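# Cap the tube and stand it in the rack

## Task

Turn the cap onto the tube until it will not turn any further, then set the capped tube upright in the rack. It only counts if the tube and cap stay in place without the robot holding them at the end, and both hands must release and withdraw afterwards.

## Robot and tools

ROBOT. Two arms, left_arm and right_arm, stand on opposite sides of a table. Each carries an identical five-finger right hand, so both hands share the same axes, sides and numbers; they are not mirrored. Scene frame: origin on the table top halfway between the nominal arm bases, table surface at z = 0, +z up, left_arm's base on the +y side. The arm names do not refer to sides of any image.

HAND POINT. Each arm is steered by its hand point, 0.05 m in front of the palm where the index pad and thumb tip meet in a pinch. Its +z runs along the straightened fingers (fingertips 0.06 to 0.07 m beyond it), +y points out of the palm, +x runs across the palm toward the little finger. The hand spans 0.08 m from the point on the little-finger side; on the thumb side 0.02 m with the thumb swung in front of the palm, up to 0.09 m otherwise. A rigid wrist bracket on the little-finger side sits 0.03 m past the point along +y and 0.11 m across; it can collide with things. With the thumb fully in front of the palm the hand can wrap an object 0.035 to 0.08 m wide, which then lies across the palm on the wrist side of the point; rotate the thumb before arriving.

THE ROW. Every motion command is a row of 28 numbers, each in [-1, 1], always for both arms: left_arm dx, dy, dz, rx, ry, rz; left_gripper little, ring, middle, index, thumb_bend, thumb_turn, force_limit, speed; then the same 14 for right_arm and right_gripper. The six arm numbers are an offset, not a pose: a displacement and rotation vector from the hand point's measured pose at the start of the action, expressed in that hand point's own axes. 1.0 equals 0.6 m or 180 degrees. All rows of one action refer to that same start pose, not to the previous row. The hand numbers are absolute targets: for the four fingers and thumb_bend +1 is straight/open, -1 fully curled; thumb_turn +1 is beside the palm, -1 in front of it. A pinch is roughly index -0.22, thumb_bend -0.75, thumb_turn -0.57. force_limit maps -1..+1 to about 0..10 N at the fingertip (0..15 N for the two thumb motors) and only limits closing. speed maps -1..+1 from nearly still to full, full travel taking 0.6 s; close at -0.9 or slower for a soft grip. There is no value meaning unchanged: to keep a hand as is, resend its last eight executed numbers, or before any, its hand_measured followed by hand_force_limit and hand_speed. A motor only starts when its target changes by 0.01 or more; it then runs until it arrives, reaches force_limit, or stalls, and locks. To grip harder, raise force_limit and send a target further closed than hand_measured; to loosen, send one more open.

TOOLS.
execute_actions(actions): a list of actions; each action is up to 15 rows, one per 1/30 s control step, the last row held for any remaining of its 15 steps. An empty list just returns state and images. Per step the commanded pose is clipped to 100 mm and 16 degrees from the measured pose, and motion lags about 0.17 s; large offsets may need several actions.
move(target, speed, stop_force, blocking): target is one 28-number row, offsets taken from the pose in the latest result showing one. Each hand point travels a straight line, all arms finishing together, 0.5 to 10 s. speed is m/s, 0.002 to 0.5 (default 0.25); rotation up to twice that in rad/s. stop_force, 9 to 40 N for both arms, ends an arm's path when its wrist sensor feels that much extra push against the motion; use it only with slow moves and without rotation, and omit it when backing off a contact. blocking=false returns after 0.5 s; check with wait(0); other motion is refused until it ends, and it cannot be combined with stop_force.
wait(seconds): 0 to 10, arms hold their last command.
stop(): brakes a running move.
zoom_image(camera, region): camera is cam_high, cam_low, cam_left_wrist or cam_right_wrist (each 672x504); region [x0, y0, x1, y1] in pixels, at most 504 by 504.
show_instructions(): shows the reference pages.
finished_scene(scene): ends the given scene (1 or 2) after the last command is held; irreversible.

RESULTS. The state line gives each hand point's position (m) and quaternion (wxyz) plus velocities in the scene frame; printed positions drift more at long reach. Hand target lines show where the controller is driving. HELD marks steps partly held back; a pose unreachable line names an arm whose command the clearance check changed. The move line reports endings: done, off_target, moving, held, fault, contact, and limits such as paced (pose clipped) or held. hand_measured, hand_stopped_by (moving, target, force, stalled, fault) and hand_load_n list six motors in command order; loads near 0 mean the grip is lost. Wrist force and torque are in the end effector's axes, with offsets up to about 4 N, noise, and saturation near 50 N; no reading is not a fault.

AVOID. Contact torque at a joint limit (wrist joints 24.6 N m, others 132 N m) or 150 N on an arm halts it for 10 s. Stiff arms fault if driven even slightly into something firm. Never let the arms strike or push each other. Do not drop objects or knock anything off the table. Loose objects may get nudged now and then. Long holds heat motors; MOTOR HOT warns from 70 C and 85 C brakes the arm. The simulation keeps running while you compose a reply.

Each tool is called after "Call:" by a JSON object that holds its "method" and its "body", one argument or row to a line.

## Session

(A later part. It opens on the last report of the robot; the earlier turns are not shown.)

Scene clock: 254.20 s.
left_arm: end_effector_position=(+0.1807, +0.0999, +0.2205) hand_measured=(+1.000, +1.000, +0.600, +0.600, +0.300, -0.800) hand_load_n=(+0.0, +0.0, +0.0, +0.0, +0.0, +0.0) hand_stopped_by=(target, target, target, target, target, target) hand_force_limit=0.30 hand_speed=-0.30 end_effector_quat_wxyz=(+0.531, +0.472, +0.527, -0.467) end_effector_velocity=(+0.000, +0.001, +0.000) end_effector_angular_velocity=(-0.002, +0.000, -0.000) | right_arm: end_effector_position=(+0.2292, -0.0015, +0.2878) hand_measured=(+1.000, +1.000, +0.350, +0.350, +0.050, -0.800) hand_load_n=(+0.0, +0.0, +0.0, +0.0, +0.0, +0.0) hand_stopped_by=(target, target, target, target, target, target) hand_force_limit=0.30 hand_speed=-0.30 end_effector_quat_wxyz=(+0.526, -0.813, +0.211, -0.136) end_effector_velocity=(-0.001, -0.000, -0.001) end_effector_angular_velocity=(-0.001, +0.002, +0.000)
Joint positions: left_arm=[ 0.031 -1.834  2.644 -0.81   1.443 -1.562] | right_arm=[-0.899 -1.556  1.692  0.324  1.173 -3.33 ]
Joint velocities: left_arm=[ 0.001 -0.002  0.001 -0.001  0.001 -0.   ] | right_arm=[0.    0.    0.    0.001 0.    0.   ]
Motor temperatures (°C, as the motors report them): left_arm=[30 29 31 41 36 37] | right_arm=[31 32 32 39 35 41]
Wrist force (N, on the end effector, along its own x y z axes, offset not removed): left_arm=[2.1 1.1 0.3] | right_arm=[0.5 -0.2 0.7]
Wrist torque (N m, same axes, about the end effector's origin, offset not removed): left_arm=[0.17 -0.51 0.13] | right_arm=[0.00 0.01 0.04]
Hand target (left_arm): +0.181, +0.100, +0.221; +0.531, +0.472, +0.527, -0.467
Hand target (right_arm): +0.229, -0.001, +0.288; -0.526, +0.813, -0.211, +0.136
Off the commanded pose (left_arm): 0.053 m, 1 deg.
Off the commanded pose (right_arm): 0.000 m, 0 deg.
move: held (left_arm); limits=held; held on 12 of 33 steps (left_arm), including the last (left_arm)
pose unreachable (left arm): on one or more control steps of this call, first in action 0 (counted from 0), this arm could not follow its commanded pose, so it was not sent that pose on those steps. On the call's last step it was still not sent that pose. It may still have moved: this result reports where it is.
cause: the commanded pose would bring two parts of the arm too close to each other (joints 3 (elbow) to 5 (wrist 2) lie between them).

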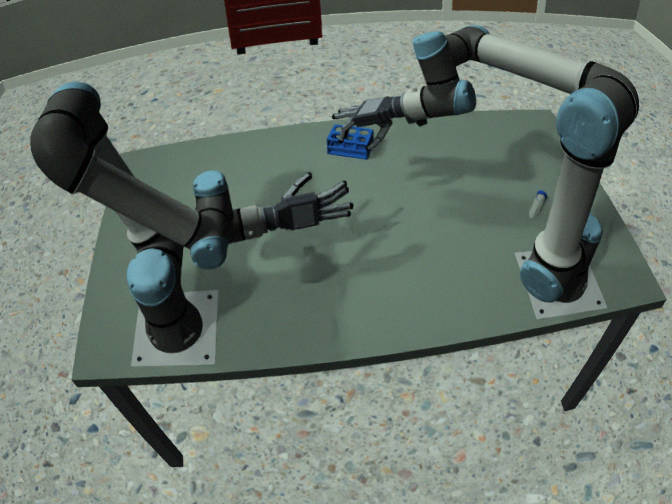

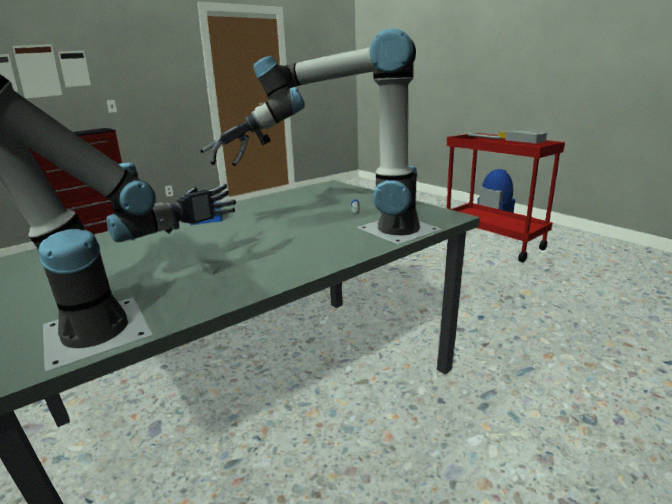

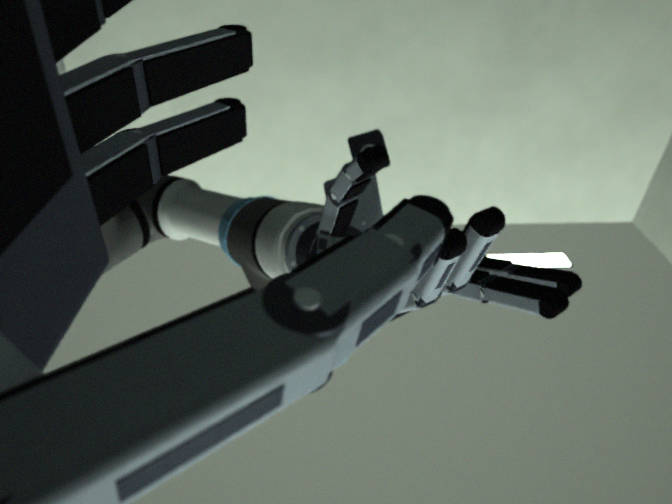

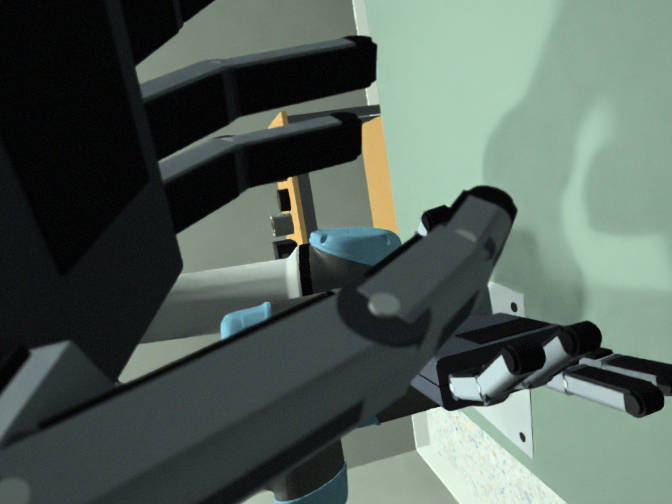

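It is curving toward the base plate.

Call:
{"method": "wait", "body": {
  "seconds": 3
}}

Scene clock: 258.23 s.
left_arm: end_effector_position=(+0.1807, +0.0999, +0.2206) hand_measured=(+1.000, +1.000, +0.600, +0.600, +0.300, -0.800) hand_load_n=(+0.0, +0.0, +0.0, +0.0, +0.0, +0.0) hand_stopped_by=(target, target, target, target, target, target) hand_force_limit=0.30 hand_speed=-0.30 end_effector_quat_wxyz=(+0.531, +0.472, +0.527, -0.467) end_effector_velocity=(+0.000, +0.000, +0.000) end_effector_angular_velocity=(-0.001, +0.000, +0.001) | right_arm: end_effector_position=(+0.2292, -0.0014, +0.2878) hand_measured=(+1.000, +1.000, +0.350, +0.350, +0.050, -0.800) hand_load_n=(+0.0, +0.0, +0.0, +0.0, +0.0, +0.0) hand_stopped_by=(target, target, target, target, target, target) hand_force_limit=0.30 hand_speed=-0.30 end_effector_quat_wxyz=(+0.526, -0.813, +0.211, -0.136) end_effector_velocity=(-0.000, +0.000, -0.000) end_effector_angular_velocity=(-0.001, +0.001, +0.001)
Joint positions: left_arm=[ 0.031 -1.834  2.644 -0.81   1.443 -1.562] | right_arm=[-0.899 -1.556  1.692  0.324  1.173 -3.33 ]
Joint velocities: left_arm=[ 0.001 -0.     0.    -0.     0.    -0.   ] | right_arm=[ 0.001  0.     0.     0.     0.    -0.   ]
Motor temperatures (°C, as the motors report them): left_arm=[30 29 31 41 36 37] | right_arm=[31 32 32 39 35 41]
Wrist force (N, on the end effector, along its own x y z axes, offset not removed): left_arm=[4.0 1.4 0.9] | right_arm=[2.0 2.1 -0.3]
Wrist torque (N m, same axes, about the end effector's origin, offset not removed): left_arm=[0.18 -0.84 0.36] | right_arm=[0.46 -0.19 0.16]
Hand target (left_arm): +0.181, +0.100, +0.221; +0.531, +0.472, +0.527, -0.467
Hand target (right_arm): +0.229, -0.001, +0.288; -0.526, +0.813, -0.211, +0.136
Off the commanded pose (left_arm): 0.053 m, 1 deg.
Off the commanded pose (right_arm): 0.000 m, 0 deg.
wait: 3.00 s; at rest from the start

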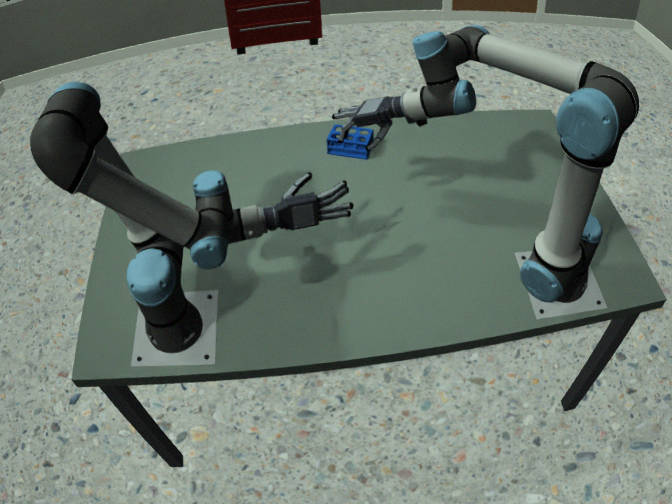

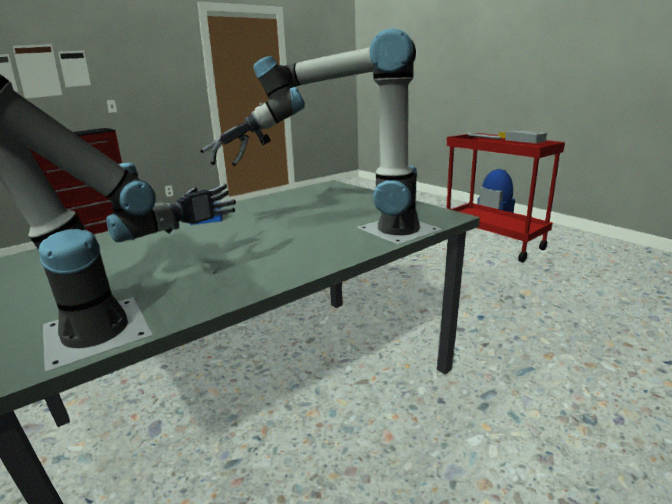

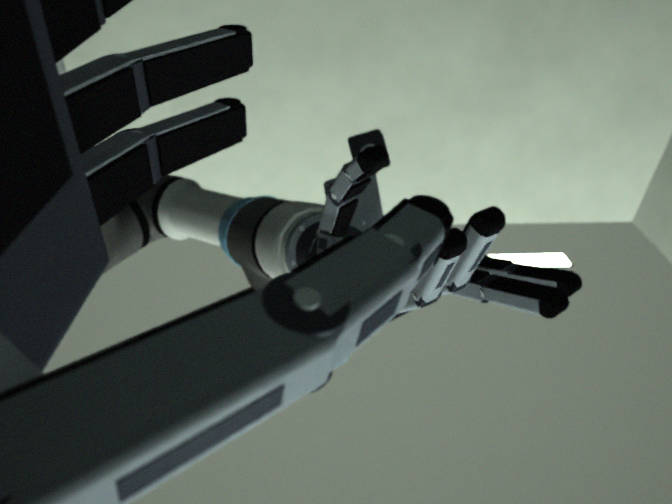

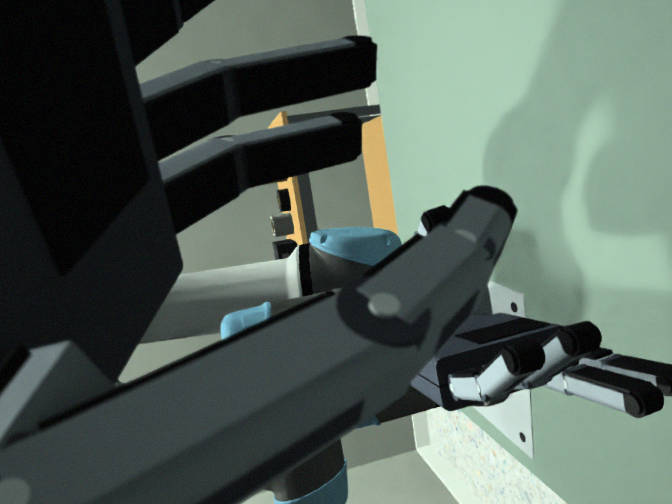

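Lean the arm forward to unhide.

Call:
{"method": "move", "body": {
  "target": [0,0,0,0,0,0,1,1,0.6,0.6,0.3,-0.8,0.3,-0.3,0,-0.14,0.31,0,0,0,1,1,0.35,0.35,0.05,-0.8,0.3,-0.3]
}}

Call:
{"method": "zoom_image", "body": {
  "camera": "cam_high",
  "region": [472,150,672,330]
}}

Scene clock: 261.90 s.
left_arm: end_effector_position=(+0.1807, +0.0999, +0.2206) hand_measured=(+1.000, +1.000, +0.600, +0.600, +0.300, -0.800) hand_load_n=(+0.0, +0.0, +0.0, +0.0, +0.0, +0.0) hand_stopped_by=(target, target, target, target, target, target) hand_force_limit=0.30 hand_speed=-0.30 end_effector_quat_wxyz=(+0.531, +0.472, +0.527, -0.467) end_effector_velocity=(+0.001, +0.000, -0.000) end_effector_angular_velocity=(+0.001, -0.000, +0.001) | right_arm: end_effector_position=(+0.3285, +0.1766, +0.2882) hand_measured=(+1.000, +1.000, +0.350, +0.350, +0.050, -0.800) hand_load_n=(+0.0, +0.0, +0.0, +0.0, +0.0, +0.0) hand_stopped_by=(target, target, target, target, target, target) hand_force_limit=0.30 hand_speed=-0.30 end_effector_quat_wxyz=(+0.526, -0.812, +0.211, -0.136) end_effector_velocity=(+0.001, +0.002, +0.000) end_effector_angular_velocity=(-0.003, +0.002, +0.001)
Joint positions: left_arm=[ 0.031 -1.834  2.644 -0.81   1.443 -1.562] | right_arm=[-0.742 -1.046  1.033  0.45   1.314 -3.259]
Joint velocities: left_arm=[ 0.001  0.     0.     0.001 -0.    -0.   ] | right_arm=[ 0.002  0.009 -0.016  0.01   0.001 -0.   ]
Motor temperatures (°C, as the motors report them): left_arm=[30 29 31 41 36 37] | right_arm=[31 32 32 39 35 41]
Wrist force (N, on the end effector, along its own x y z axes, offset not removed): left_arm=[1.8 -0.4 1.6] | right_arm=[-0.2 0.2 -0.9]
Wrist torque (N m, same axes, about the end effector's origin, offset not removed): left_arm=[-0.09 -0.45 0.21] | right_arm=[0.08 0.15 -0.11]
Hand target (left_arm): +0.181, +0.100, +0.221; +0.531, +0.472, +0.527, -0.467
Hand target (right_arm): +0.329, +0.177, +0.288; -0.526, +0.813, -0.211, +0.136
Off the commanded pose (left_arm): 0.000 m, 0 deg.
Off the commanded pose (right_arm): 0.000 m, 0 deg.
move: done

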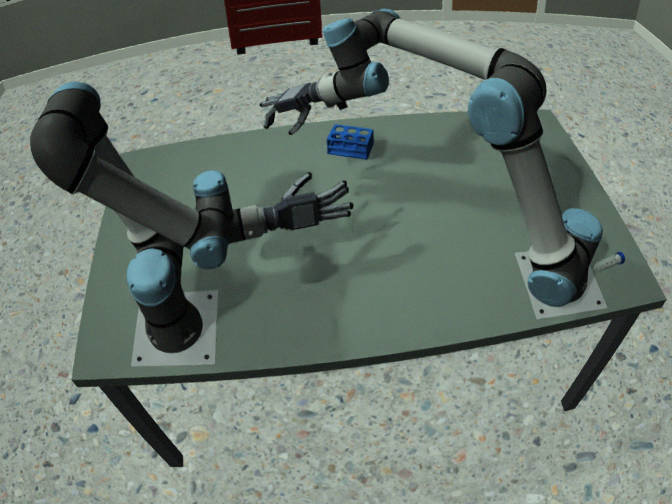

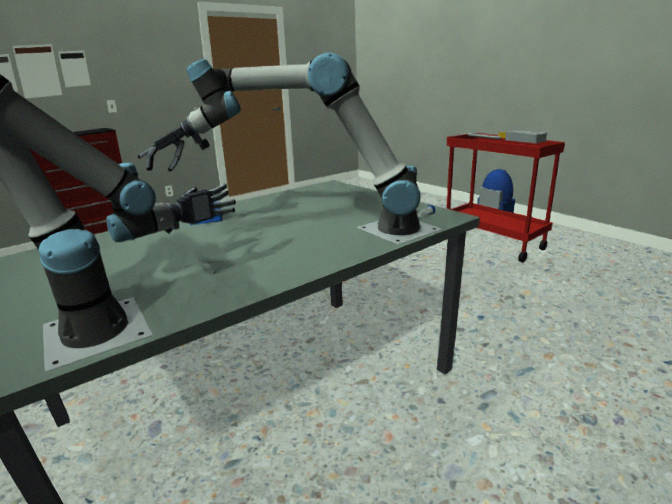

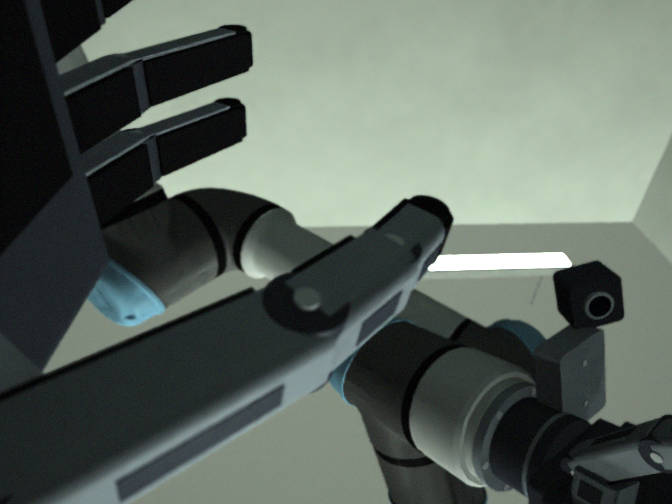

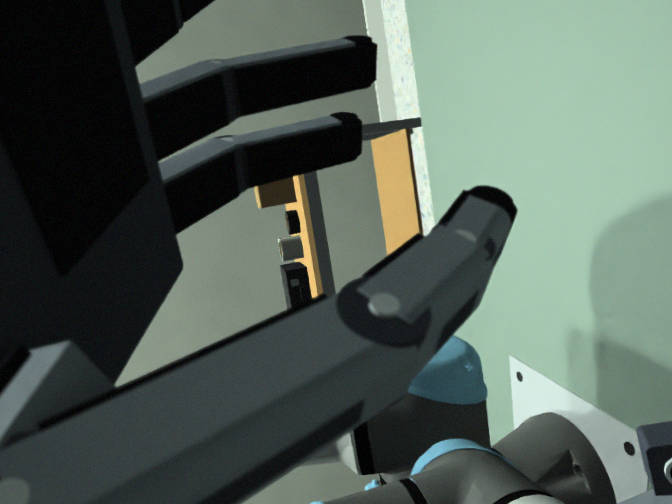

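Region (472, 150, 672, 330) of cam_high's 672x504 image, scaled by 2.520, with more detail than that image has; it fills the top 454 rows of this view, and the rest is white.

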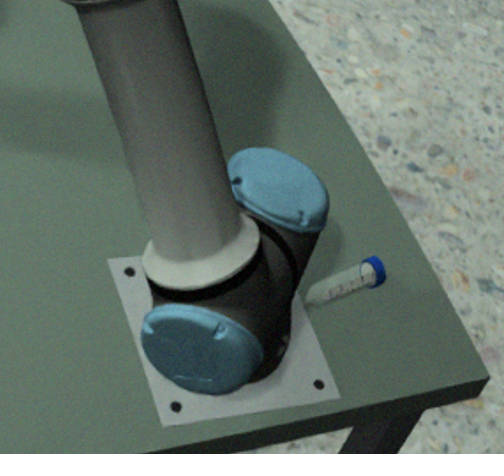

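Call:
{"method": "execute_actions", "body": {
  "actions": []
}}

Scene clock: 263.33 s.
left_arm: end_effector_position=(+0.1807, +0.0999, +0.2206) hand_measured=(+1.000, +1.000, +0.600, +0.600, +0.300, -0.800) hand_load_n=(+0.0, +0.0, +0.0, +0.0, +0.0, +0.0) hand_stopped_by=(target, target, target, target, target, target) hand_force_limit=0.30 hand_speed=-0.30 end_effector_quat_wxyz=(+0.531, +0.472, +0.527, -0.467) end_effector_velocity=(+0.000, +0.000, +0.000) end_effector_angular_velocity=(+0.000, +0.000, +0.000) | right_arm: end_effector_position=(+0.3286, +0.1768, +0.2883) hand_measured=(+1.000, +1.000, +0.350, +0.350, +0.050, -0.800) hand_load_n=(+0.0, +0.0, +0.0, +0.0, +0.0, +0.0) hand_stopped_by=(target, target, target, target, target, target) hand_force_limit=0.30 hand_speed=-0.30 end_effector_quat_wxyz=(+0.526, -0.813, +0.211, -0.136) end_effector_velocity=(+0.001, -0.000, -0.000) end_effector_angular_velocity=(+0.000, -0.000, -0.001)
Joint positions: left_arm=[ 0.031 -1.834  2.644 -0.81   1.443 -1.562] | right_arm=[-0.742 -1.045  1.031  0.451  1.315 -3.259]
Joint velocities: left_arm=[ 0.001 -0.001  0.     0.001  0.    -0.   ] | right_arm=[-0.001  0.    -0.    -0.    -0.    -0.   ]
Motor temperatures (°C, as the motors report them): left_arm=[30 29 31 41 36 37] | right_arm=[31 32 32 39 35 41]
Wrist force (N, on the end effector, along its own x y z axes, offset not removed): left_arm=[2.1 1.6 2.5] | right_arm=[0.0 -1.0 0.3]
Wrist torque (N m, same axes, about the end effector's origin, offset not removed): left_arm=[0.15 -0.57 0.27] | right_arm=[-0.02 0.11 -0.06]
Hand target (left_arm): +0.181, +0.100, +0.221; +0.531, +0.472, +0.527, -0.467
Hand target (right_arm): +0.329, +0.177, +0.288; -0.526, +0.813, -0.211, +0.136
Off the commanded pose (left_arm): 0.000 m, 0 deg.
Off the commanded pose (right_arm): 0.000 m, 0 deg.

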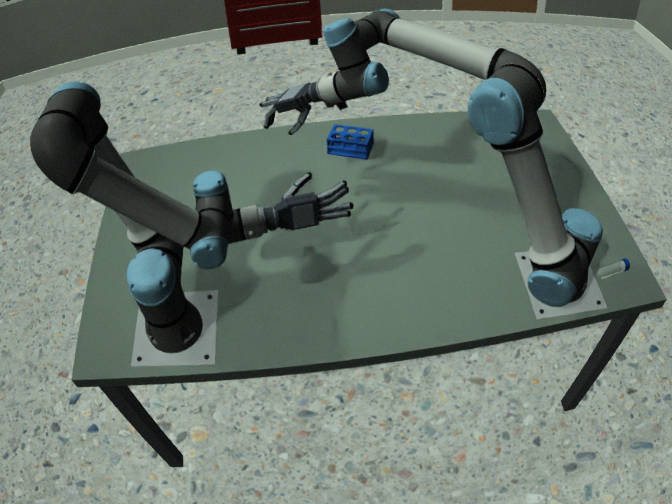

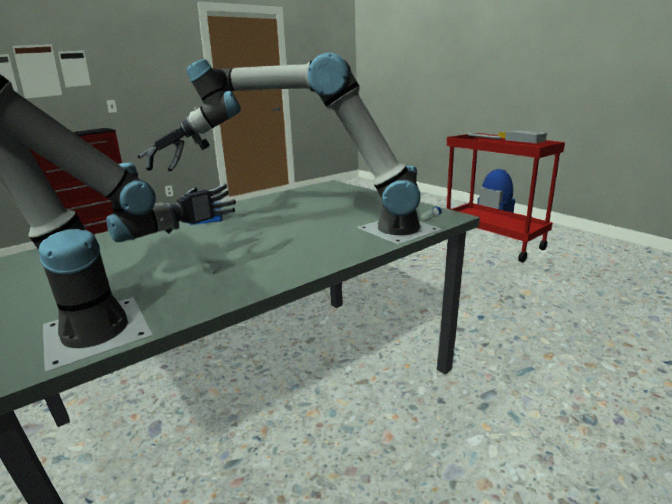

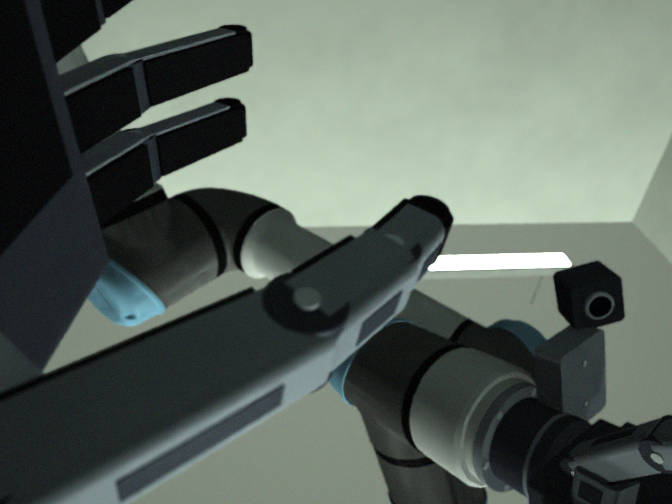

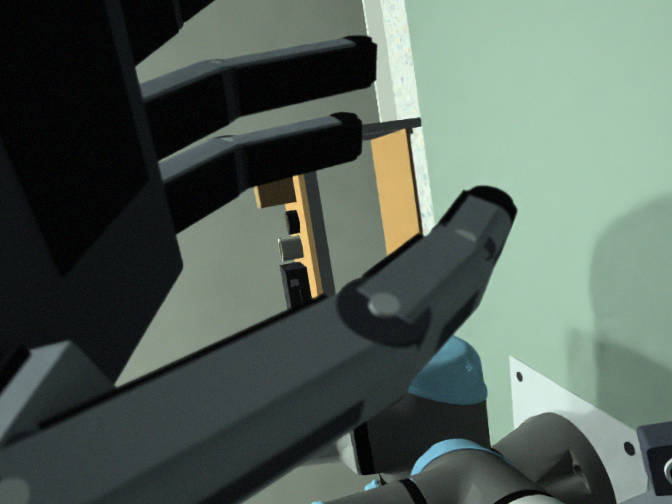

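Call:
{"method": "move", "body": {
  "target": [0,0,0,0,0,0,1,1,0.6,0.6,0.3,-0.8,0.3,-0.3,0.725,0.367,-0.814,0,0.455,0.206,1,1,0.5,0.5,0.2,-0.8,0.3,-0.3],
  "speed": 0.4
}}

Scene clock: 272.03 s.
left_arm: end_effector_position=(+0.1807, +0.0999, +0.2206) hand_measured=(+1.000, +1.000, +0.600, +0.600, +0.300, -0.800) hand_load_n=(+0.0, +0.0, +0.0, +0.0, +0.0, +0.0) hand_stopped_by=(target, target, target, target, target, target) hand_force_limit=0.30 hand_speed=-0.30 end_effector_quat_wxyz=(+0.531, +0.472, +0.527, -0.467) end_effector_velocity=(-0.000, -0.000, -0.000) end_effector_angular_velocity=(+0.001, +0.000, +0.000) | right_arm: end_effector_position=(+0.4477, -0.5027, +0.2867) hand_measured=(+1.000, +1.000, +0.500, +0.500, +0.200, -0.800) hand_load_n=(+0.0, +0.0, +0.0, +0.0, +0.0, +0.0) hand_stopped_by=(target, target, target, target, target, target) hand_force_limit=0.30 hand_speed=-0.30 end_effector_quat_wxyz=(+0.276, -0.427, +0.724, -0.466) end_effector_velocity=(+0.001, -0.002, +0.000) end_effector_angular_velocity=(-0.000, +0.000, -0.003)
Joint positions: left_arm=[ 0.031 -1.834  2.644 -0.81   1.443 -1.562] | right_arm=[-1.719 -1.72   1.842  0.323  1.852 -3.008]
Joint velocities: left_arm=[-0.  0. -0.  0. -0. -0.] | right_arm=[-0.004  0.001 -0.001 -0.    -0.001 -0.001]
Motor temperatures (°C, as the motors report them): left_arm=[30 29 31 41 36 37] | right_arm=[31 32 32 39 35 41]
Wrist force (N, on the end effector, along its own x y z axes, offset not removed): left_arm=[2.8 1.1 0.6] | right_arm=[1.3 3.3 1.2]
Wrist torque (N m, same axes, about the end effector's origin, offset not removed): left_arm=[0.19 -0.56 0.27] | right_arm=[0.47 -0.10 0.18]
Hand target (left_arm): +0.181, +0.100, +0.221; +0.531, +0.472, +0.527, -0.467
Hand target (right_arm): +0.448, -0.503, +0.287; +0.276, -0.427, +0.724, -0.466
Off the commanded pose (left_arm): 0.000 m, 0 deg.
Off the commanded pose (right_arm): 0.001 m, 0 deg.
move: done

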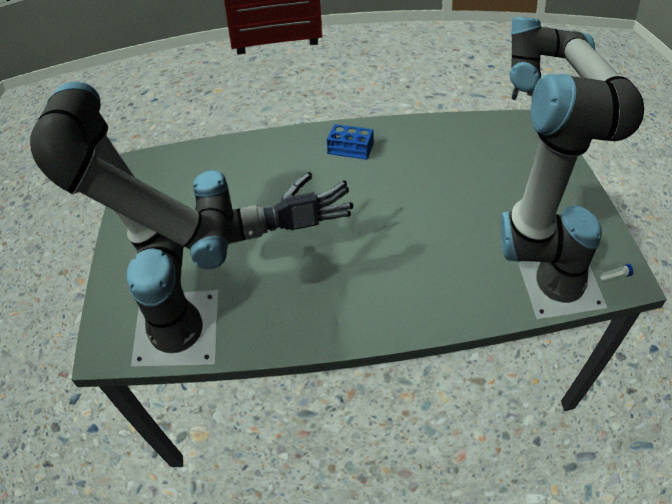

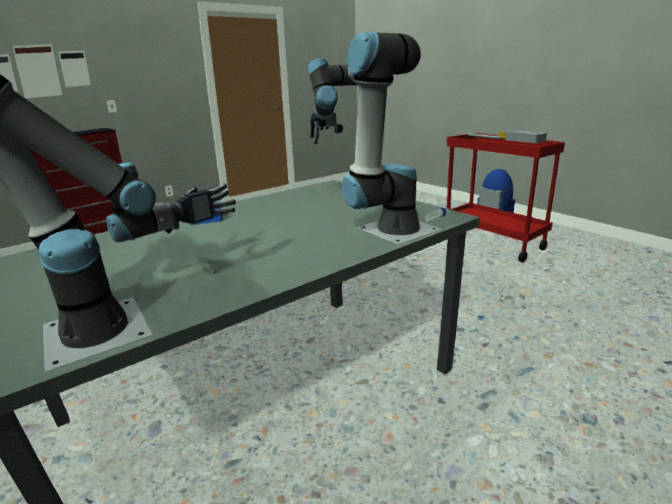

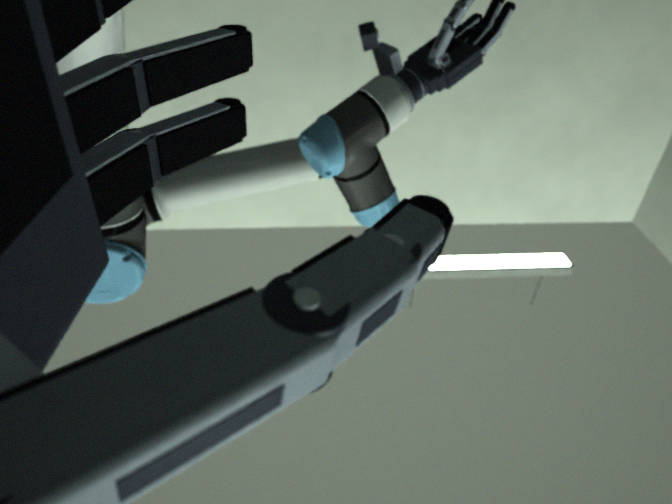

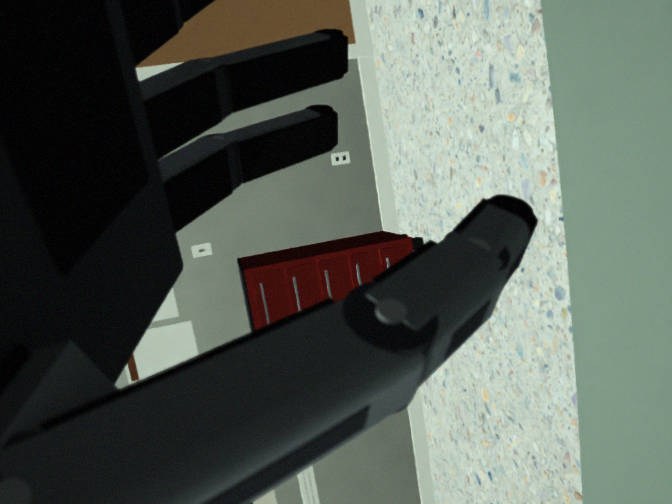

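Call:
{"method": "move", "body": {
  "target": [0,0,0,0,0,0,1,1,0.6,0.6,0.3,-0.8,0.3,-0.3,0.49,0,0,0,0.455,0.206,1,1,0.5,0.5,0.2,-0.8,0.3,-0.3],
  "speed": 0.3
}}

Call:
{"method": "move", "body": {
  "target": [0,0,0,0,0,0,1,1,0.6,0.6,0.3,-0.8,0.3,-0.3,0.25,0,0,0,0.303,0.137,1,1,0.5,0.5,0.2,-0.8,0.3,-0.3],
  "speed": 0.2
}}

Scene clock: 280.63 s.
left_arm: end_effector_position=(+0.1807, +0.0999, +0.2206) hand_measured=(+1.000, +1.000, +0.600, +0.600, +0.300, -0.800) hand_load_n=(+0.0, +0.0, +0.0, +0.0, +0.0, +0.0) hand_stopped_by=(target, target, target, target, target, target) hand_force_limit=0.30 hand_speed=-0.30 end_effector_quat_wxyz=(+0.531, +0.472, +0.527, -0.467) end_effector_velocity=(-0.000, +0.000, -0.001) end_effector_angular_velocity=(+0.002, -0.000, -0.000) | right_arm: end_effector_position=(+0.3071, -0.7563, +0.2858) hand_measured=(+1.000, +1.000, +0.500, +0.500, +0.200, -0.800) hand_load_n=(+0.0, +0.0, +0.0, +0.0, +0.0, +0.0) hand_stopped_by=(target, target, target, target, target, target) hand_force_limit=0.30 hand_speed=-0.30 end_effector_quat_wxyz=(-0.124, +0.193, +0.819, -0.526) end_effector_velocity=(+0.000, -0.001, -0.000) end_effector_angular_velocity=(-0.001, -0.003, -0.001)
Joint positions: left_arm=[ 0.031 -1.834  2.644 -0.81   1.443 -1.562] | right_arm=[-1.973 -1.264  1.591  1.275  2.712 -1.536]
Joint velocities: left_arm=[-0.     0.001  0.     0.001  0.     0.   ] | right_arm=[-0.001  0.    -0.    -0.004 -0.    -0.001]
Motor temperatures (°C, as the motors report them): left_arm=[30 29 31 41 36 37] | right_arm=[31 32 32 39 35 41]
Wrist force (N, on the end effector, along its own x y z axes, offset not removed): left_arm=[2.3 0.7 0.5] | right_arm=[-0.1 1.5 -1.0]
Wrist torque (N m, same axes, about the end effector's origin, offset not removed): left_arm=[0.15 -0.50 0.29] | right_arm=[0.31 0.17 0.03]
Hand target (left_arm): +0.181, +0.100, +0.221; +0.531, +0.472, +0.527, -0.467
Hand target (right_arm): +0.307, -0.756, +0.286; -0.124, +0.193, +0.819, -0.526
Off the commanded pose (left_arm): 0.000 m, 0 deg.
Off the commanded pose (right_arm): 0.004 m, 2 deg.
move: held (right_arm); limits=held; held on 6 of 92 steps (right_arm), including the last (right_arm)
pose unreachable (right arm): on one or more control steps of this call, first in action 0 (counted from 0), this arm could not follow its commanded pose, so it was not sent that pose on those steps. On the call's last step it was still not sent that pose. It may still have moved: this result reports where it is.
cause: the commanded pose would bring two parts of the arm too close to each other (joints 4 (wrist 1) to 6 (wrist 3) lie between them).

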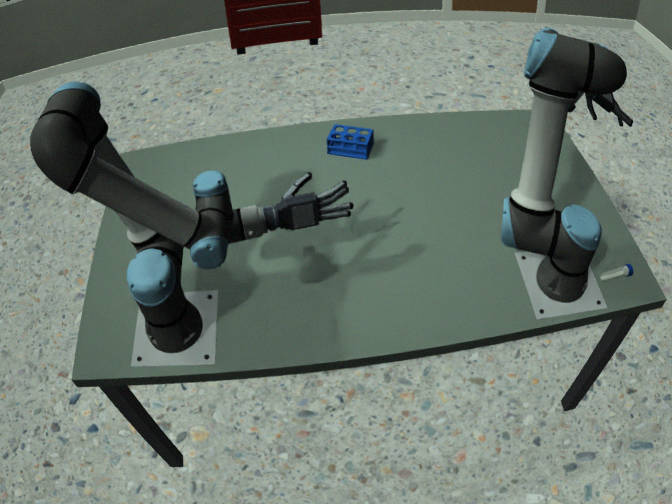

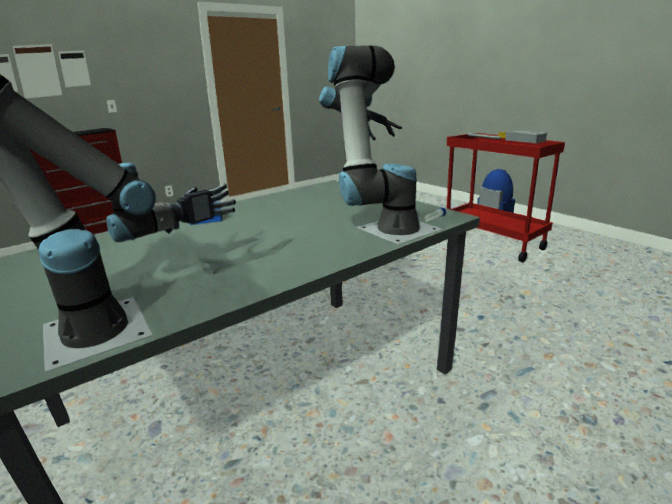

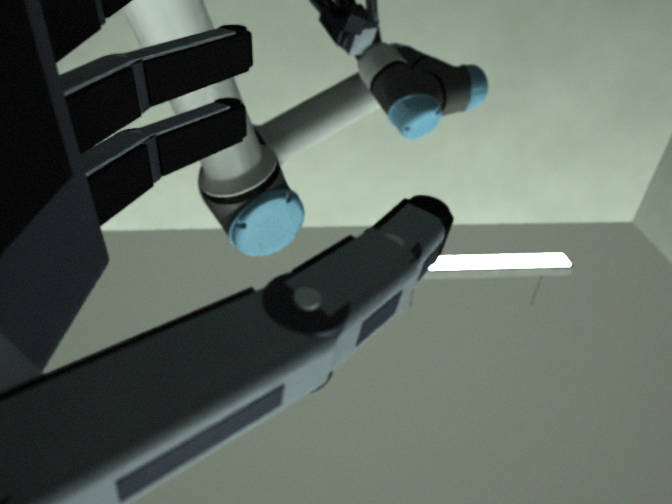

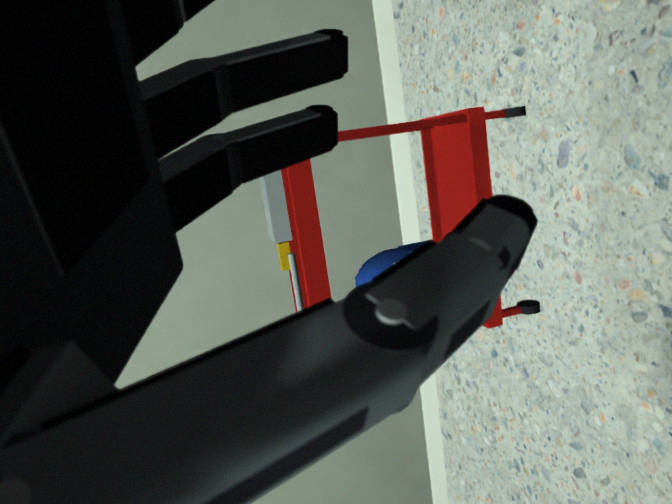

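Scene clock: 283.53 s.
left_arm: end_effector_position=(+0.1807, +0.0999, +0.2206) hand_measured=(+1.000, +1.000, +0.600, +0.600, +0.300, -0.800) hand_load_n=(+0.0, +0.0, +0.0, +0.0, +0.0, +0.0) hand_stopped_by=(target, target, target, target, target, target) hand_force_limit=0.30 hand_speed=-0.30 end_effector_quat_wxyz=(+0.531, +0.472, +0.527, -0.467) end_effector_velocity=(+0.000, +0.000, -0.000) end_effector_angular_velocity=(-0.000, -0.000, +0.001) | right_arm: end_effector_position=(+0.3071, -0.7563, +0.2858) hand_measured=(+1.000, +1.000, +0.500, +0.500, +0.200, -0.800) hand_load_n=(+0.0, +0.0, +0.0, +0.0, +0.0, +0.0) hand_stopped_by=(target, target, target, target, target, target) hand_force_limit=0.30 hand_speed=-0.30 end_effector_quat_wxyz=(-0.124, +0.193, +0.819, -0.526) end_effector_velocity=(+0.000, +0.001, +0.000) end_effector_angular_velocity=(+0.001, +0.001, +0.002)
Joint positions: left_arm=[ 0.031 -1.834  2.644 -0.81   1.443 -1.562] | right_arm=[-1.973 -1.264  1.591  1.275  2.712 -1.536]
Joint velocities: left_arm=[ 0.001  0.    -0.    -0.     0.     0.   ] | right_arm=[ 0.002  0.    -0.     0.002 -0.     0.   ]
Motor temperatures (°C, as the motors report them): left_arm=[30 29 31 41 36 37] | right_arm=[31 32 32 39 35 41]
Wrist force (N, on the end effector, along its own x y z axes, offset not removed): left_arm=[2.6 1.4 -0.4] | right_arm=[-1.0 0.4 0.7]
Wrist torque (N m, same axes, about the end effector's origin, offset not removed): left_arm=[0.32 -0.53 0.24] | right_arm=[0.07 0.27 -0.13]
Hand target (left_arm): +0.181, +0.100, +0.221; +0.531, +0.472, +0.527, -0.467
Hand target (right_arm): +0.307, -0.756, +0.286; -0.124, +0.193, +0.819, -0.526
Off the commanded pose (left_arm): 0.000 m, 0 deg.
Off the commanded pose (right_arm): 0.150 m, 60 deg; position and orientation clipped at the last step of the last action.
move: held (right_arm); limits=paced,held; held on 84 of 87 steps (right_arm), including the last (right_arm)
pose unreachable (right arm): on one or more control steps of this call, first in action 0 (counted from 0), this arm could not follow its commanded pose, so it was not sent that pose on those steps. On the call's last step it was still not sent that pose. It may still have moved: this result reports where it is.
cause: the commanded pose would bring two parts of the arm too close to each other (joints 4 (wrist 1) to 6 (wrist 3) lie between them).

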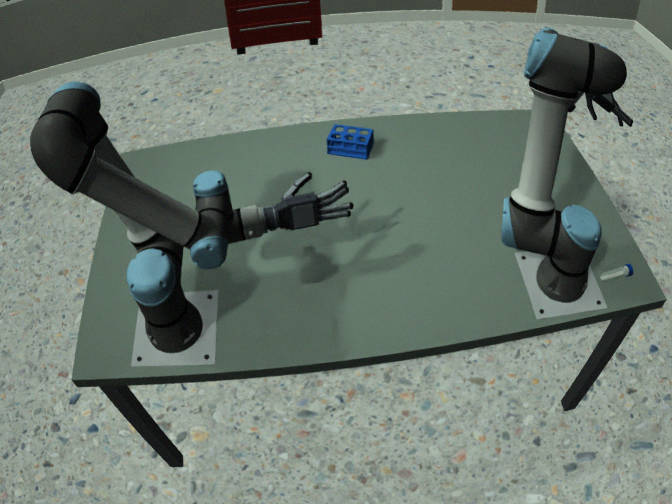

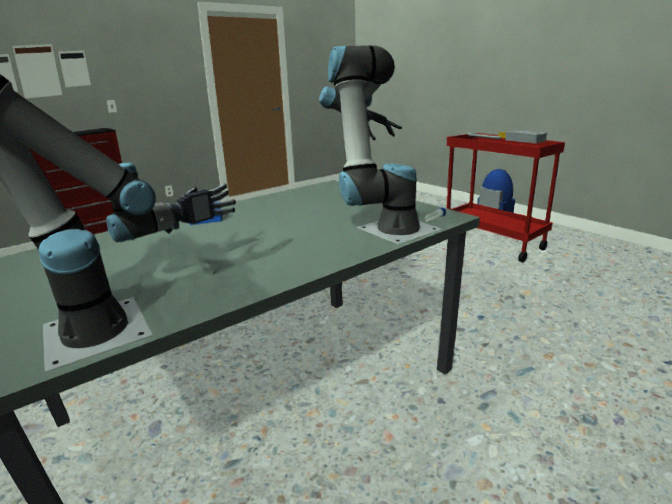

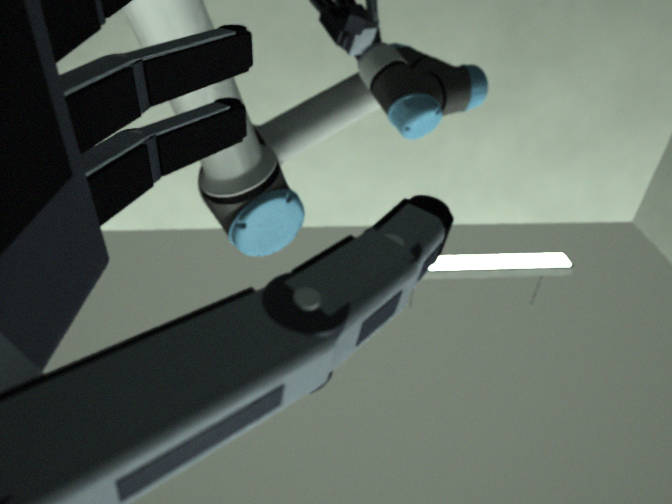

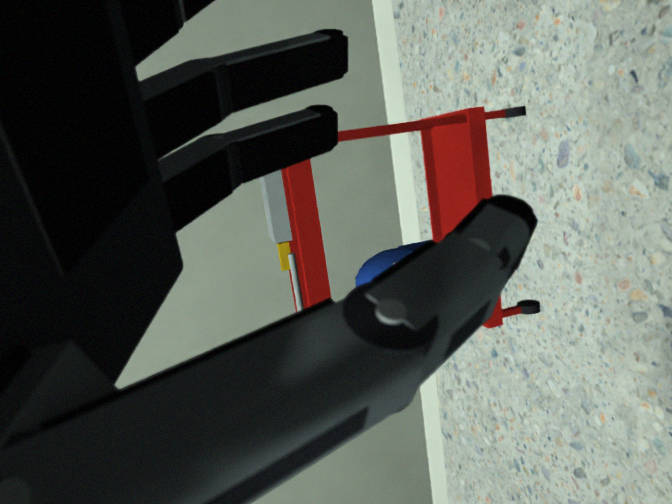

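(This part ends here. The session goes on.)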